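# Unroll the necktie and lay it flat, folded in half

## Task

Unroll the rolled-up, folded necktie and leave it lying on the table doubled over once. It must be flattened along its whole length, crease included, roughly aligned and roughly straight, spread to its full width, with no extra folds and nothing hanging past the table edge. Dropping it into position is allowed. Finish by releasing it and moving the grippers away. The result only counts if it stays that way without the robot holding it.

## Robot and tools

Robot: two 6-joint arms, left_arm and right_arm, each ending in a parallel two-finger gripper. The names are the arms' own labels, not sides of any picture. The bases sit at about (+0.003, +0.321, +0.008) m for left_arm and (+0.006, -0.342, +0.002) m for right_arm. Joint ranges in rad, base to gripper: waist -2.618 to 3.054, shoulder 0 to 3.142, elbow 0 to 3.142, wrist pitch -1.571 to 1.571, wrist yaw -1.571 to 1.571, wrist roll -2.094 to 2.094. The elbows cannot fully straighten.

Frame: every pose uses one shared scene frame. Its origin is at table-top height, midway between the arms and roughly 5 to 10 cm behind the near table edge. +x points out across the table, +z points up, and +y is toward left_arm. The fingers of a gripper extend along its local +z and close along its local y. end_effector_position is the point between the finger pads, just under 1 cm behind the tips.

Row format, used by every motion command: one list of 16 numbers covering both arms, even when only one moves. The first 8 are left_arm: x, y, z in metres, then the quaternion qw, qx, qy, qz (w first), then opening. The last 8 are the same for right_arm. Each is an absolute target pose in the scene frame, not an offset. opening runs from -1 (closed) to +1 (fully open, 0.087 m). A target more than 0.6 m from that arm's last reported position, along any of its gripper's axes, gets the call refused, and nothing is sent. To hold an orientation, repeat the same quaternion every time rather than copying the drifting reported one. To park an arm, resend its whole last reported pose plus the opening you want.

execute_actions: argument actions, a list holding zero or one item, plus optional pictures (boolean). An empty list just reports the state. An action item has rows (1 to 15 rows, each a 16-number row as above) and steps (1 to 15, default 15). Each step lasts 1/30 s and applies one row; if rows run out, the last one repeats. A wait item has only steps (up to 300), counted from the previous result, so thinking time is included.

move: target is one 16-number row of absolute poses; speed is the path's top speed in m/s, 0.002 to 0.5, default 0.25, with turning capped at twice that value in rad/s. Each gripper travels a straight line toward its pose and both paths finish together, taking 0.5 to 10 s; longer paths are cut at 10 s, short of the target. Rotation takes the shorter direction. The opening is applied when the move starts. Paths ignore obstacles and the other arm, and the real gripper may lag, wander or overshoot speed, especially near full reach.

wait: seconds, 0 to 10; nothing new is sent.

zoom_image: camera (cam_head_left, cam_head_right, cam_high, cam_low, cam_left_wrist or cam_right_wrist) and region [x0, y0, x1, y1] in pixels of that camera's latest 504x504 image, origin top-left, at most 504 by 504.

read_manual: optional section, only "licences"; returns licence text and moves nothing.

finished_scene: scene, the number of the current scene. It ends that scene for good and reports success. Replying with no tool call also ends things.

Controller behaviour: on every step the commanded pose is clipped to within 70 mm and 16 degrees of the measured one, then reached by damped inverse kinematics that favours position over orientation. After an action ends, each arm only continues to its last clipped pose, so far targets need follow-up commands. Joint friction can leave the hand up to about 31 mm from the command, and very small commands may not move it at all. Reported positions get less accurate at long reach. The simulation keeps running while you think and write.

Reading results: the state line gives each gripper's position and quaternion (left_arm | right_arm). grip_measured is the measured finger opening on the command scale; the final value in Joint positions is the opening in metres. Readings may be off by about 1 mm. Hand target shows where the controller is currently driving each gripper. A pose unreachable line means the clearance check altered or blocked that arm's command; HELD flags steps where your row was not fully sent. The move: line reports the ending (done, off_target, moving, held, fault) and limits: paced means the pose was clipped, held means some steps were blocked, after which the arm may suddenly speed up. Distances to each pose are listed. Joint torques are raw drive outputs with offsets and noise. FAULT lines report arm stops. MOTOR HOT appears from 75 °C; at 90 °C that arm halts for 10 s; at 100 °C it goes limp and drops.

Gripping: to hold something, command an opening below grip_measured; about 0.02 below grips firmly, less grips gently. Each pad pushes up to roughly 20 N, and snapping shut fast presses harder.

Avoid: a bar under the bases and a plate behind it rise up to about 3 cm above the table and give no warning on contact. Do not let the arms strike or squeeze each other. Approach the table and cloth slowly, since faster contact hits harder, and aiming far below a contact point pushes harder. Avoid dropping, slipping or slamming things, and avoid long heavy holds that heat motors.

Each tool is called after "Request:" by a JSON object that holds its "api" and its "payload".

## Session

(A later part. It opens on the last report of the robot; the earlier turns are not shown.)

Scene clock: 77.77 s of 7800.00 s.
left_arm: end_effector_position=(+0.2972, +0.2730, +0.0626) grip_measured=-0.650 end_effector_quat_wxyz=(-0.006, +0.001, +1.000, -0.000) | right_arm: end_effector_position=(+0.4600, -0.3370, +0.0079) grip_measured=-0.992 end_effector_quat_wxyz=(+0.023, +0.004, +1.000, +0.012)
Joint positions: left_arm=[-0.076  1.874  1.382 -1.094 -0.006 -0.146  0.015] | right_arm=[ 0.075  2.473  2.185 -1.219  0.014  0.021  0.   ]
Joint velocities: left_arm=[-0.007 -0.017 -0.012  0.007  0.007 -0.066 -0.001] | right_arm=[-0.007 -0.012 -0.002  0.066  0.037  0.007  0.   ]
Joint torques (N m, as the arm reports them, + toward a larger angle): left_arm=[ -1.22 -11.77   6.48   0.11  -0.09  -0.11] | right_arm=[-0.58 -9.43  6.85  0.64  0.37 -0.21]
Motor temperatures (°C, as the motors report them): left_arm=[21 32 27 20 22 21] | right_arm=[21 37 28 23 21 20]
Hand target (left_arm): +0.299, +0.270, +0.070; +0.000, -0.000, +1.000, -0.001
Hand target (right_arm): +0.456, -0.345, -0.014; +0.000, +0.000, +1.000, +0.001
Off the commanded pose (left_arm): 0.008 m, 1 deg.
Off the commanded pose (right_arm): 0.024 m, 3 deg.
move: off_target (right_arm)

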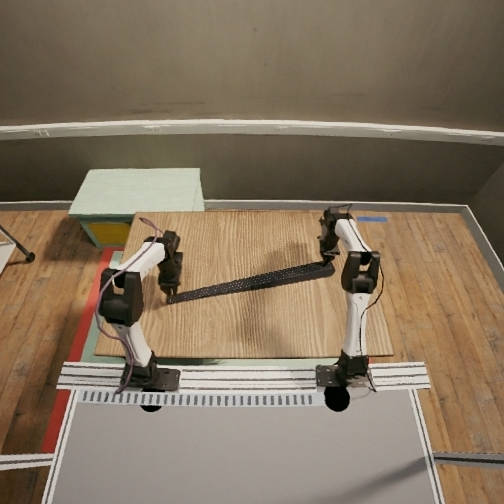

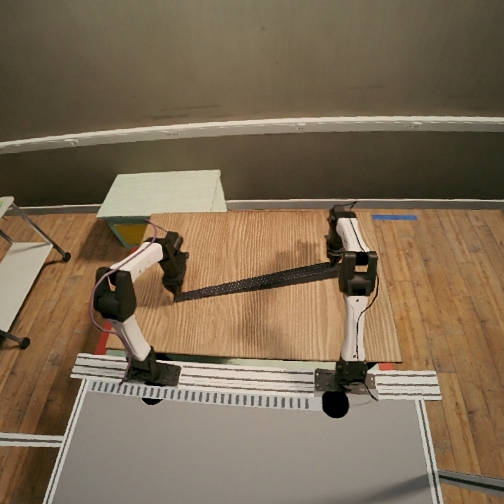

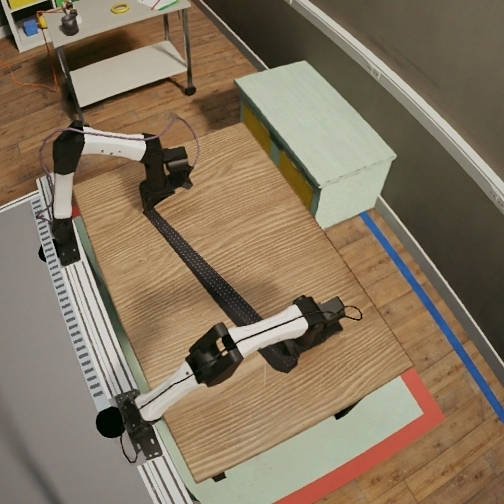

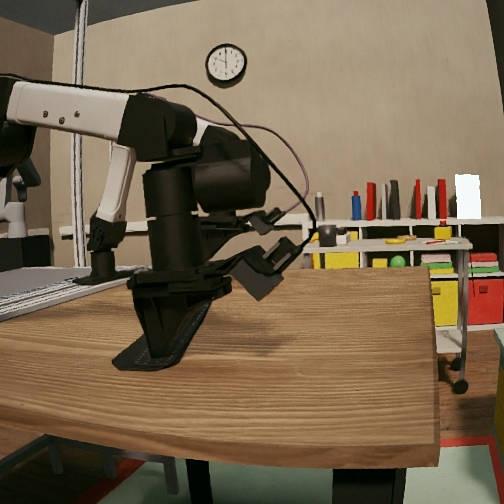

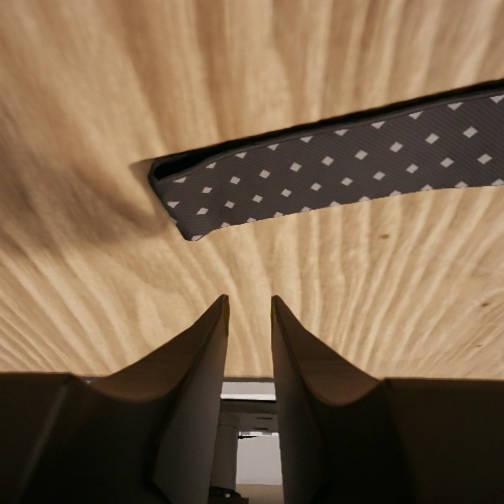

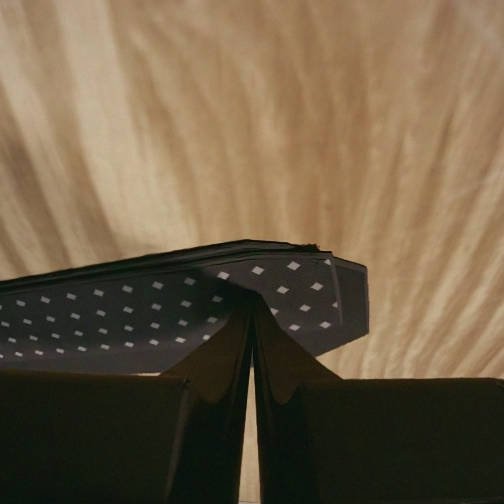

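Press again further out and more centred.

Request:
{"api": "move", "payload": {"target": [0.312,0.305,0.04,0,0,1,0,-0.65,0.457,-0.345,-0.015,0,0,1,0,-1], "speed": 0.06}}

Request:
{"api": "move", "payload": {"target": [0.312,0.305,0.0,0,0,1,0,-0.65,0.457,-0.345,-0.015,0,0,1,0,-1], "speed": 0.04}}

Request:
{"api": "move", "payload": {"target": [0.30,0.27,0.07,0,0,1,0,-0.65,0.457,-0.345,-0.015,0,0,1,0,-1], "speed": 0.06}}

Scene clock: 84.40 s of 7800.00 s.
left_arm: end_effector_position=(+0.3150, +0.3024, +0.0491) grip_measured=-0.650 end_effector_quat_wxyz=(+0.010, -0.004, +1.000, -0.002) | right_arm: end_effector_position=(+0.4600, -0.3372, +0.0079) grip_measured=-0.992 end_effector_quat_wxyz=(+0.023, +0.004, +1.000, +0.012)
Joint positions: left_arm=[ 0.015  1.91   1.382 -1.025 -0.006 -0.063  0.015] | right_arm=[ 0.075  2.473  2.185 -1.219  0.014  0.021  0.   ]
Joint velocities: left_arm=[-0.007 -0.002 -0.022  0.051 -0.007 -0.051  0.001] | right_arm=[ 0.002 -0.007 -0.007 -0.037  0.037  0.007  0.   ]
Joint torques (N m, as the arm reports them, + toward a larger angle): left_arm=[-0.31 -9.64  4.43  0.4  -0.1   0.03] | right_arm=[-0.6  -9.63  6.82  0.62  0.4  -0.24]
Motor temperatures (°C, as the motors report them): left_arm=[21 33 27 20 22 21] | right_arm=[21 37 28 23 21 20]
Hand target (left_arm): +0.312, +0.305, +0.040; -0.000, -0.000, +1.000, +0.001
Hand target (right_arm): +0.456, -0.345, -0.014; +0.000, +0.000, +1.000, +0.001
Off the commanded pose (left_arm): 0.010 m, 1 deg.
Off the commanded pose (right_arm): 0.024 m, 3 deg.
After step 90, 2.60 s passed at rest.
move: off_target (right_arm)

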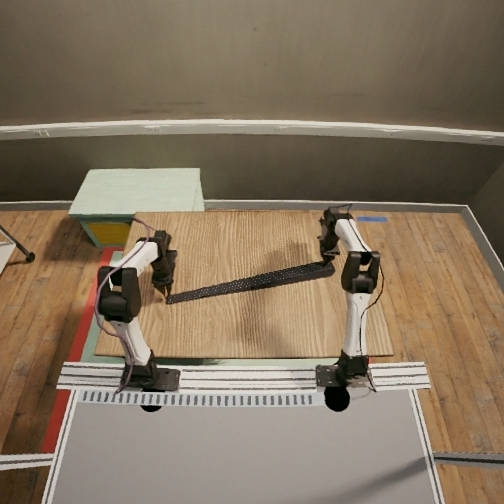

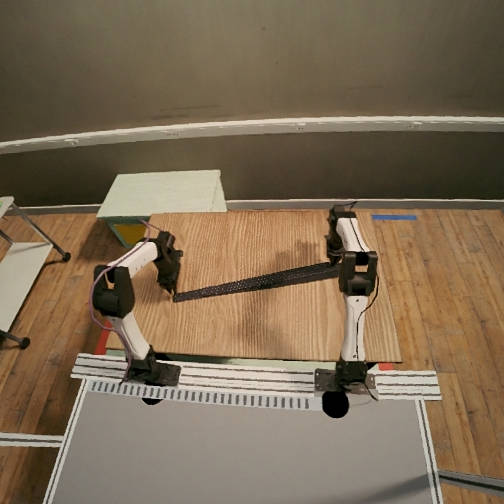

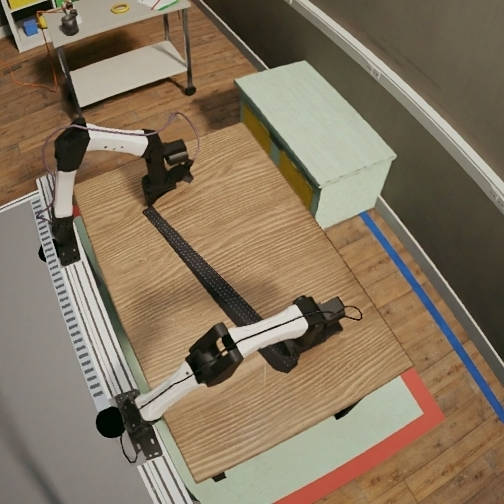

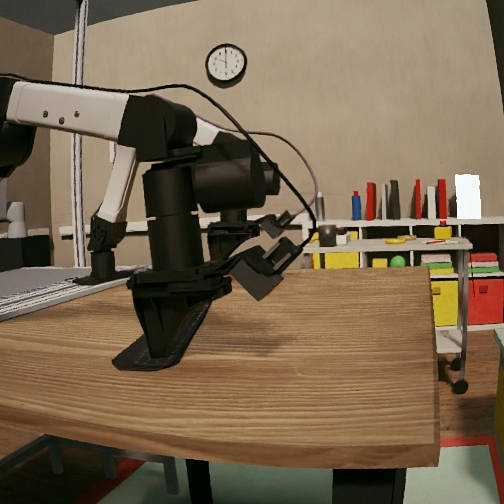

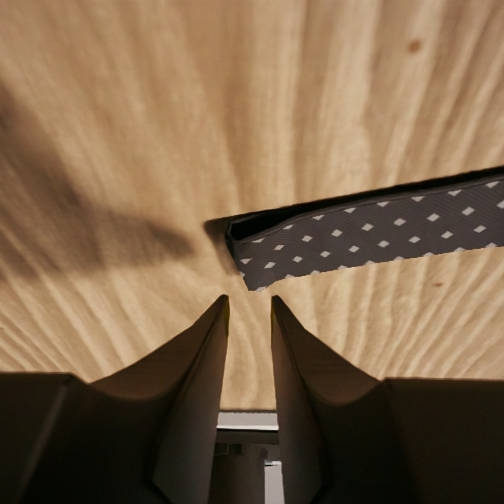

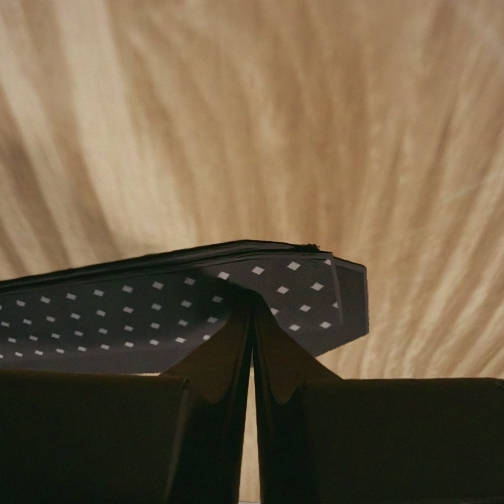

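Scene clock: 85.87 s of 7800.00 s.
left_arm: end_effector_position=(+0.3175, +0.3022, +0.0201) grip_measured=-0.650 end_effector_quat_wxyz=(+0.012, -0.002, +1.000, -0.002) | right_arm: end_effector_position=(+0.4600, -0.3374, +0.0080) grip_measured=-0.992 end_effector_quat_wxyz=(+0.023, +0.004, +1.000, +0.011)
Joint positions: left_arm=[ 0.015  1.951  1.317 -0.914 -0.006 -0.059  0.015] | right_arm=[ 0.075  2.472  2.185 -1.219  0.015  0.021  0.   ]
Joint velocities: left_arm=[-0.007  0.012 -0.012  0.051 -0.095 -0.007 -0.001] | right_arm=[-0.007 -0.012  0.012 -0.007  0.007 -0.051  0.001]
Joint torques (N m, as the arm reports them, + toward a larger angle): left_arm=[-0.09 -8.34  2.42  0.78 -0.08  0.05] | right_arm=[-0.42 -9.62  6.99  0.61  0.35 -0.23]
Motor temperatures (°C, as the motors report them): left_arm=[21 33 27 20 22 21] | right_arm=[21 37 28 23 21 20]
Hand target (left_arm): +0.312, +0.305, +0.001; -0.000, -0.000, +1.000, +0.000
Hand target (right_arm): +0.456, -0.345, -0.014; +0.000, +0.000, +1.000, +0.001
Off the commanded pose (left_arm): 0.021 m, 1 deg.
Off the commanded pose (right_arm): 0.024 m, 3 deg.
move: off_target (left_arm, right_arm)

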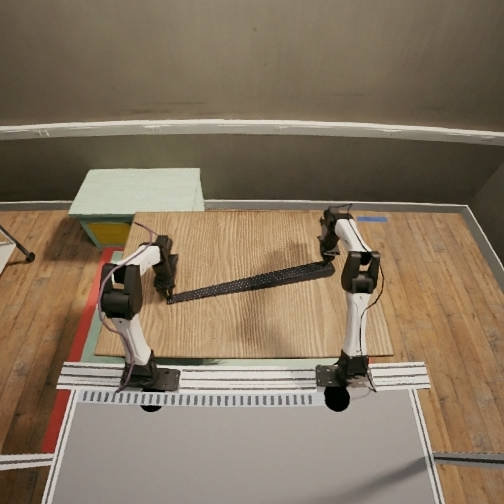

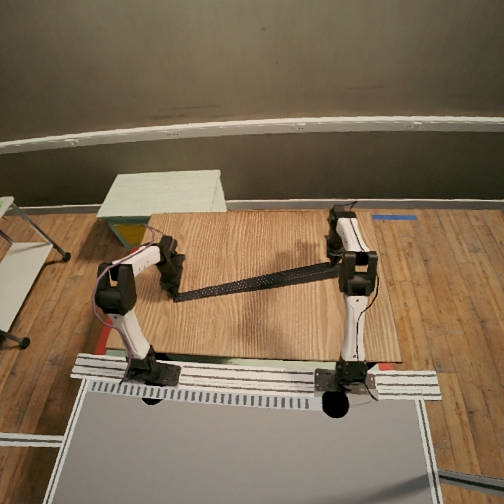

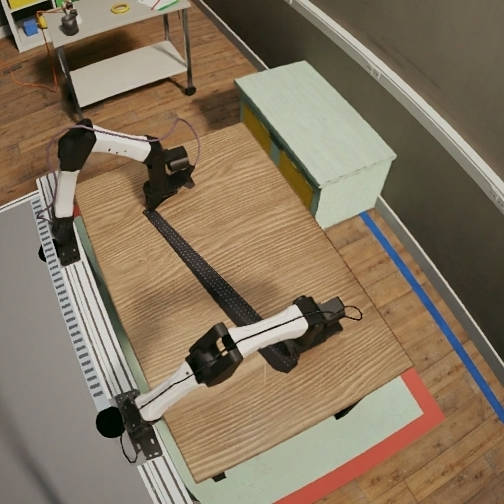

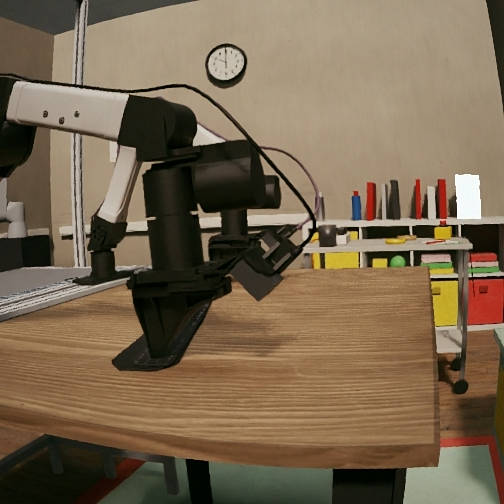

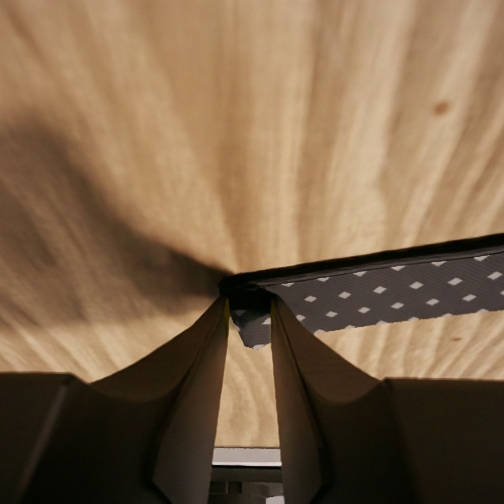

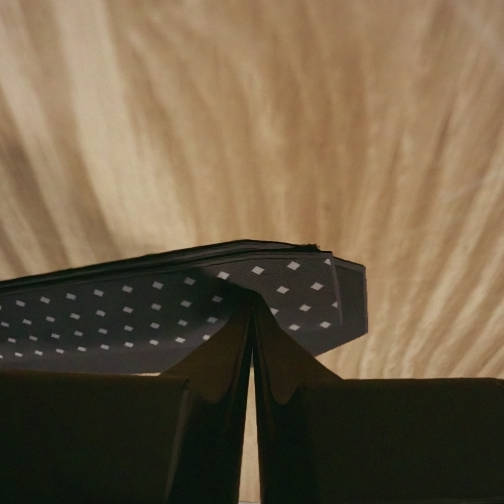

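Scene clock: 87.37 s of 7800.00 s.
left_arm: end_effector_position=(+0.2970, +0.2727, +0.0623) grip_measured=-0.650 end_effector_quat_wxyz=(-0.006, +0.002, +1.000, -0.000) | right_arm: end_effector_position=(+0.4600, -0.3376, +0.0079) grip_measured=-0.992 end_effector_quat_wxyz=(+0.023, +0.004, +1.000, +0.011)
Joint positions: left_arm=[-0.077  1.874  1.381 -1.092 -0.006 -0.145  0.015] | right_arm=[ 0.075  2.473  2.185 -1.219  0.016  0.021  0.   ]
Joint velocities: left_arm=[ 0.007  0.002  0.002 -0.051  0.022 -0.066 -0.001] | right_arm=[ 0.007 -0.002 -0.017 -0.022 -0.022  0.007  0.   ]
Joint torques (N m, as the arm reports them, + toward a larger angle): left_arm=[ -1.19 -11.76   6.61   0.13  -0.05  -0.13] | right_arm=[-0.54 -9.65  6.93  0.63  0.35 -0.21]
Motor temperatures (°C, as the motors report them): left_arm=[21 33 28 20 22 21] | right_arm=[21 37 28 23 21 20]
Hand target (left_arm): +0.299, +0.270, +0.070; +0.000, +0.000, +1.000, -0.002
Hand target (right_arm): +0.456, -0.345, -0.014; +0.000, +0.000, +1.000, +0.001
Off the commanded pose (left_arm): 0.009 m, 1 deg.
Off the commanded pose (right_arm): 0.024 m, 3 deg.
move: off_target (right_arm)

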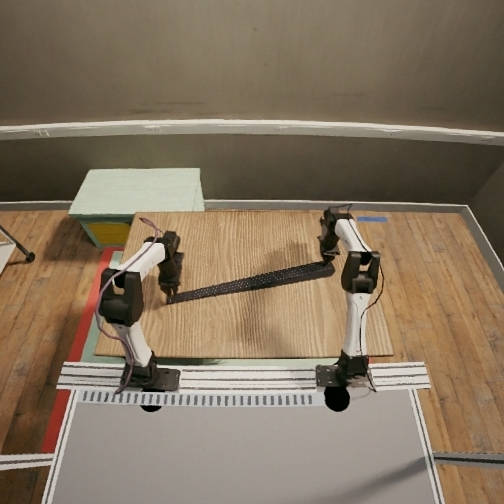

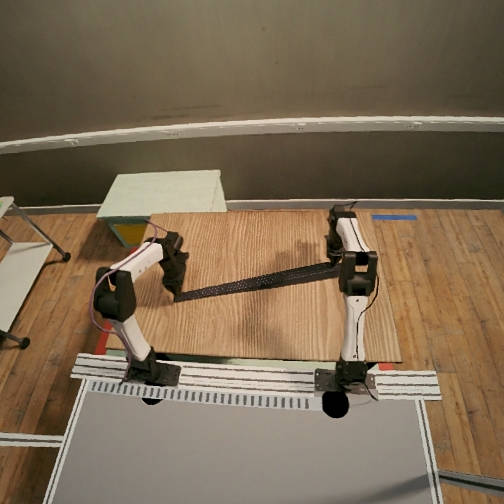

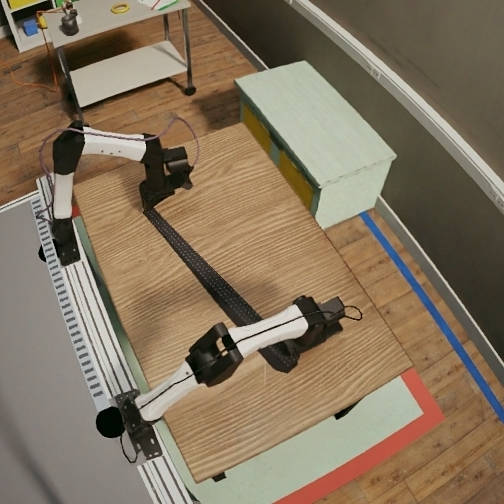

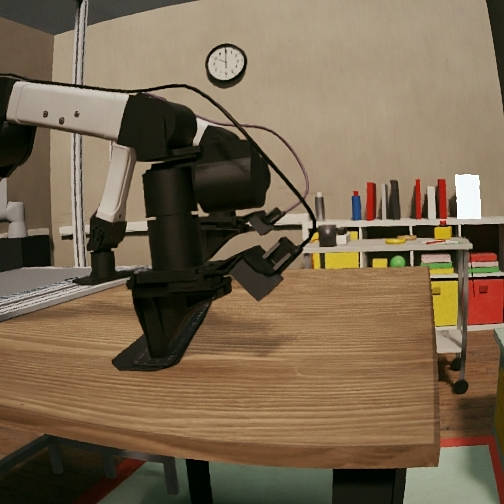

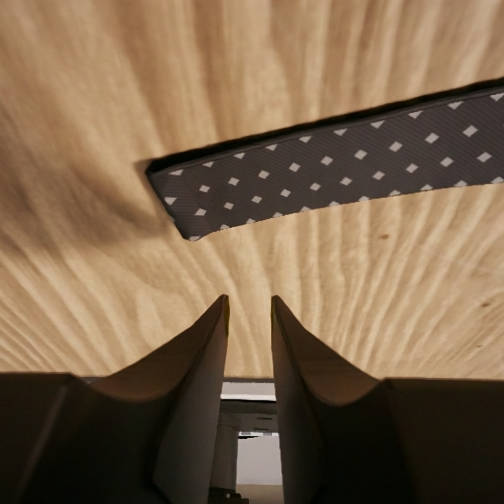

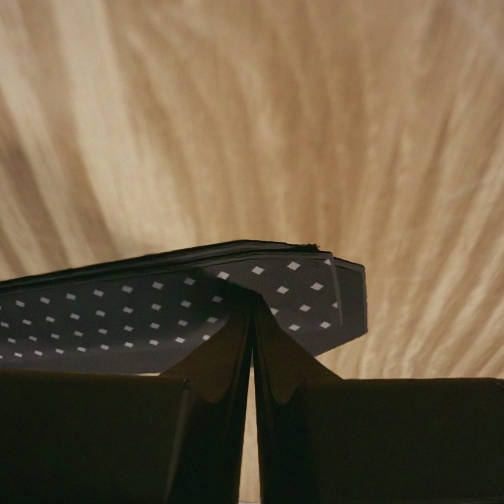

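One more with closed fingers right on the crease, centred.

Request:
{"api": "move", "payload": {"target": [0.303,0.302,0.04,0,0,1,0,-1,0.457,-0.345,-0.015,0,0,1,0,-1], "speed": 0.06}}

Request:
{"api": "move", "payload": {"target": [0.303,0.302,0.0,0,0,1,0,-1,0.457,-0.345,-0.015,0,0,1,0,-1], "speed": 0.04}}

Request:
{"api": "move", "payload": {"target": [0.30,0.30,0.12,0,0,1,0,-1,0.457,-0.345,0.12,0,0,1,0,-1], "speed": 0.06}}

Scene clock: 93.93 s of 7800.00 s.
left_arm: end_effector_position=(+0.3088, +0.2993, +0.0519) grip_measured=-1.000 end_effector_quat_wxyz=(+0.016, -0.003, +1.000, -0.002) | right_arm: end_effector_position=(+0.4605, -0.3377, +0.0082) grip_measured=-0.992 end_effector_quat_wxyz=(+0.024, +0.003, +1.000, +0.011)
Joint positions: left_arm=[ 0.005  1.874  1.346 -1.013 -0.006 -0.073  0.   ] | right_arm=[ 0.075  2.474  2.19  -1.221  0.017  0.02   0.   ]
Joint velocities: left_arm=[-0.007 -0.012  0.017 -0.051  0.066  0.037  0.   ] | right_arm=[-0.007  0.007 -0.002  0.007  0.007 -0.081 -0.001]
Joint torques (N m, as the arm reports them, + toward a larger angle): left_arm=[-0.11 -8.84  3.84  0.4  -0.09  0.09] | right_arm=[-0.53 -9.8   6.47  0.67  0.38 -0.17]
Motor temperatures (°C, as the motors report them): left_arm=[21 33 28 20 22 21] | right_arm=[21 37 28 23 21 20]
Hand target (left_arm): +0.303, +0.302, +0.041; -0.000, +0.000, +1.000, +0.001
Hand target (right_arm): +0.456, -0.345, -0.014; +0.000, +0.000, +1.000, +0.001
Off the commanded pose (left_arm): 0.014 m, 2 deg.
Off the commanded pose (right_arm): 0.025 m, 3 deg.
After step 90, 2.53 s passed at rest.
move: off_target (left_arm, right_arm)

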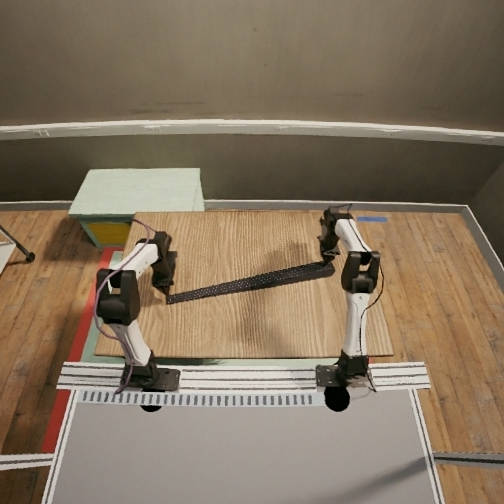

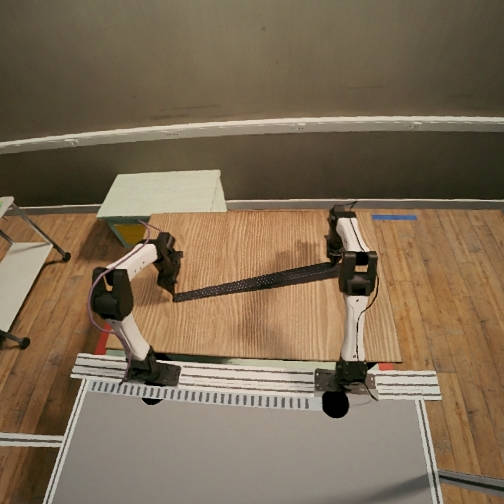

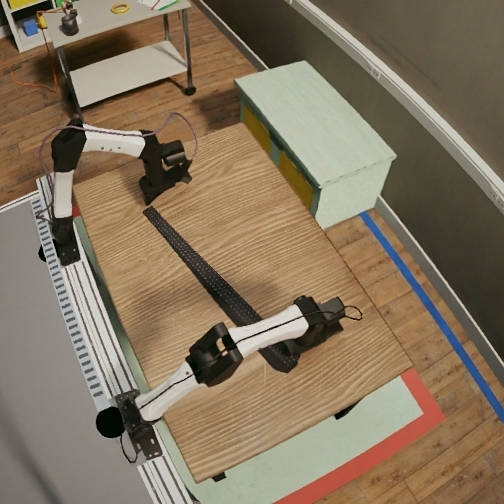

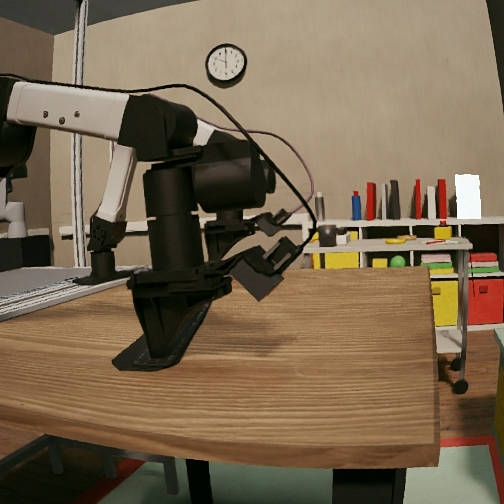

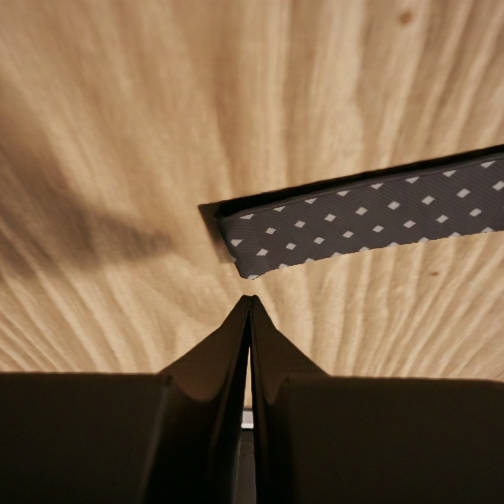

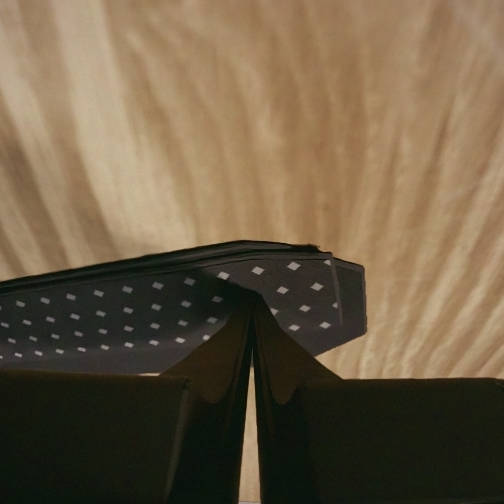

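Scene clock: 95.47 s of 7800.00 s.
left_arm: end_effector_position=(+0.3091, +0.2992, +0.0196) grip_measured=-1.000 end_effector_quat_wxyz=(+0.013, -0.002, +1.000, -0.002) | right_arm: end_effector_position=(+0.4604, -0.3382, +0.0080) grip_measured=-0.992 end_effector_quat_wxyz=(+0.023, +0.004, +1.000, +0.010)
Joint positions: left_arm=[ 0.005  1.921  1.274 -0.898 -0.007 -0.07   0.   ] | right_arm=[ 0.074  2.475  2.19  -1.221  0.017  0.02   0.   ]
Joint velocities: left_arm=[-0.017  0.007 -0.002  0.037 -0.095  0.007  0.   ] | right_arm=[-0.002 -0.012  0.002 -0.081 -0.022 -0.007 -0.001]
Joint torques (N m, as the arm reports them, + toward a larger angle): left_arm=[-0.08 -7.95  2.48  0.76 -0.08  0.06] | right_arm=[-0.54 -9.71  6.54  0.65  0.34 -0.24]
Motor temperatures (°C, as the motors report them): left_arm=[21 33 28 20 22 21] | right_arm=[21 37 28 23 21 20]
Hand target (left_arm): +0.303, +0.302, +0.001; -0.001, -0.000, +1.000, +0.000
Hand target (right_arm): +0.456, -0.345, -0.014; +0.000, +0.000, +1.000, +0.001
Off the commanded pose (left_arm): 0.021 m, 2 deg.
Off the commanded pose (right_arm): 0.024 m, 3 deg.
move: off_target (left_arm, right_arm)

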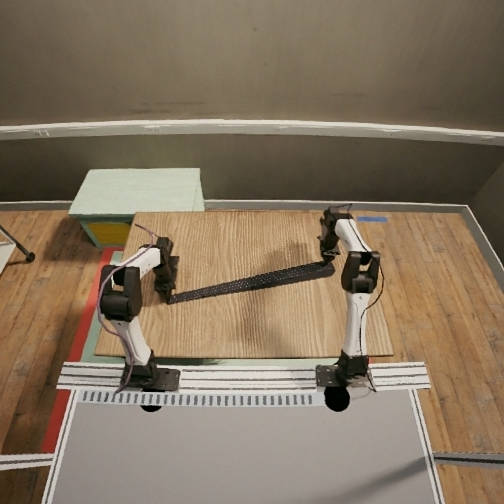

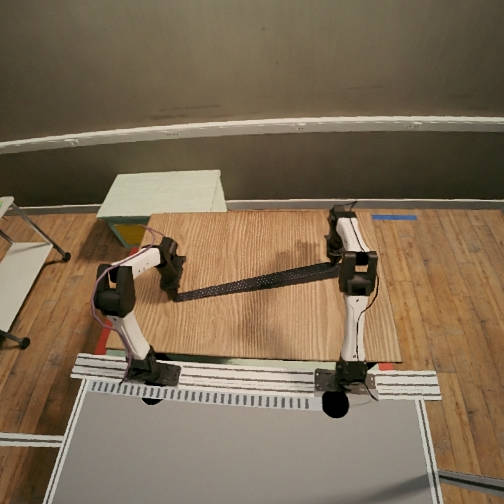

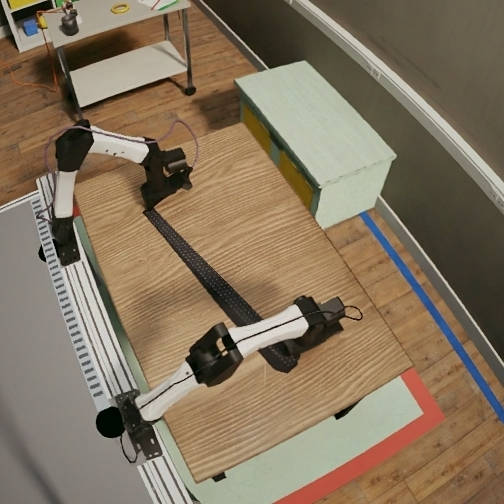

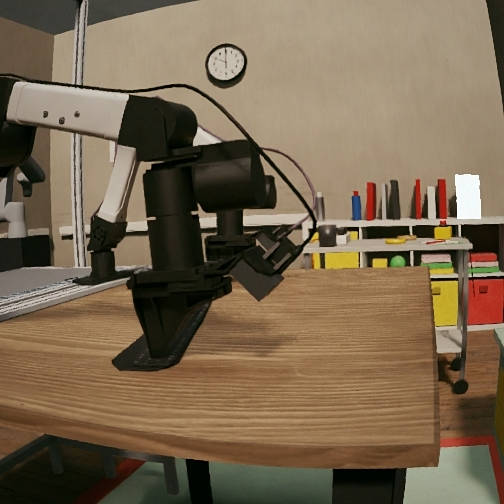

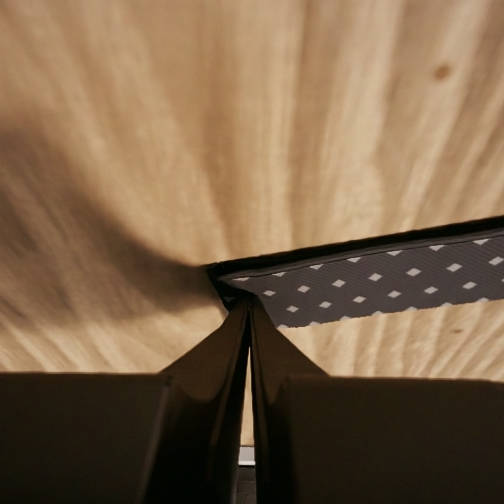

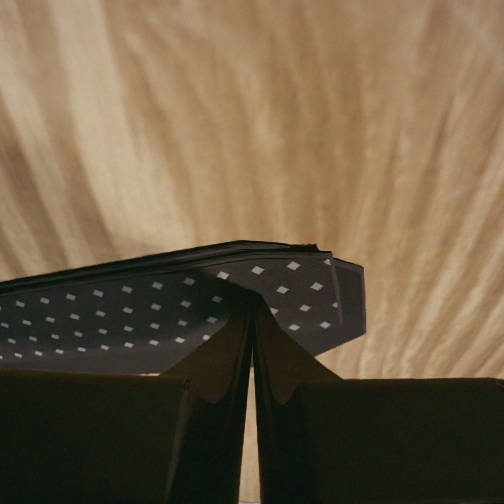

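Scene clock: 97.80 s of 7800.00 s.
left_arm: end_effector_position=(+0.2971, +0.3008, +0.1124) grip_measured=-1.000 end_effector_quat_wxyz=(-0.006, -0.002, +1.000, -0.000) | right_arm: end_effector_position=(+0.4651, -0.3446, +0.1182) grip_measured=-0.992 end_effector_quat_wxyz=(+0.073, +0.005, +0.997, +0.004)
Joint positions: left_arm=[ 0.005  1.832  1.529 -1.282 -0.007 -0.07   0.   ] | right_arm=[ 0.074  2.45   2.597 -1.553  0.031  0.02   0.   ]
Joint velocities: left_arm=[ 0.002 -0.007  0.002 -0.066 -0.051 -0.007  0.   ] | right_arm=[ 0.002 -0.002 -0.012 -0.051  0.022 -0.022 -0.   ]
Joint torques (N m, as the arm reports them, + toward a larger angle): left_arm=[ -0.82 -11.58   6.68   0.12  -0.07  -0.03] | right_arm=[  0.17 -12.97   5.84   0.61   0.25  -0.18]
Motor temperatures (°C, as the motors report them): left_arm=[21 33 28 20 22 21] | right_arm=[21 38 29 23 21 20]
Hand target (left_arm): +0.297, +0.300, +0.120; +0.000, +0.000, +1.000, +0.000
Hand target (right_arm): +0.459, -0.345, +0.120; +0.062, +0.000, +0.998, +0.001
Off the commanded pose (left_arm): 0.008 m, 1 deg.
Off the commanded pose (right_arm): 0.008 m, 8 deg.
joint sent to its limit (right arm) — the command would take joint 4 (wrist pitch) past its lower limit, so that joint was sent only as far as its limit.
move: off_target (right_arm)

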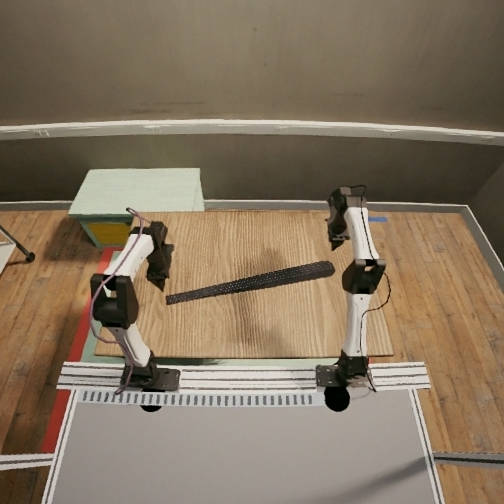

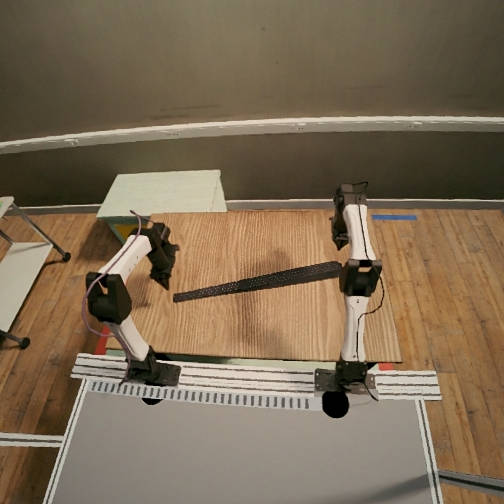

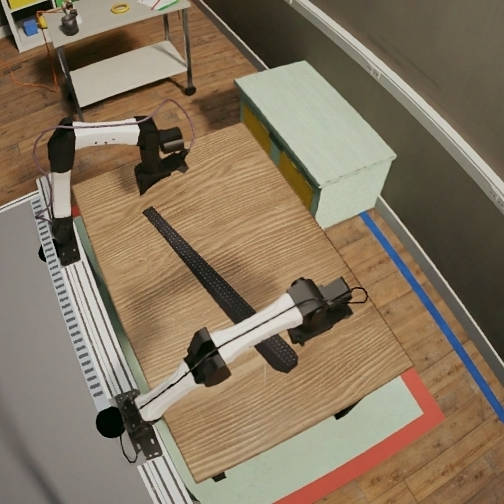

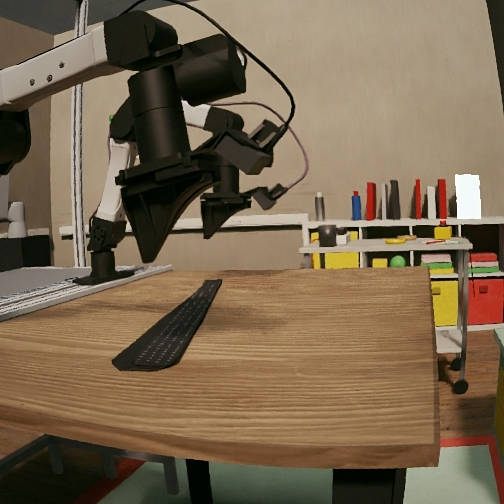

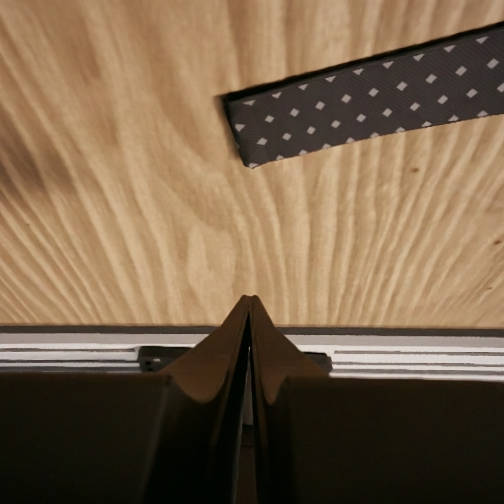

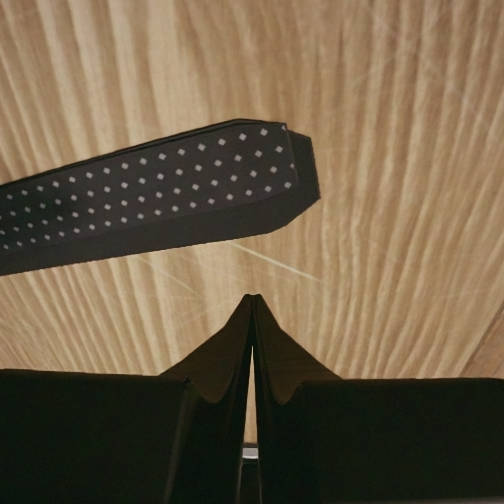

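Request:
{"api": "finished_scene", "payload": {"scene": 1}}

The scene is finished: the task was done.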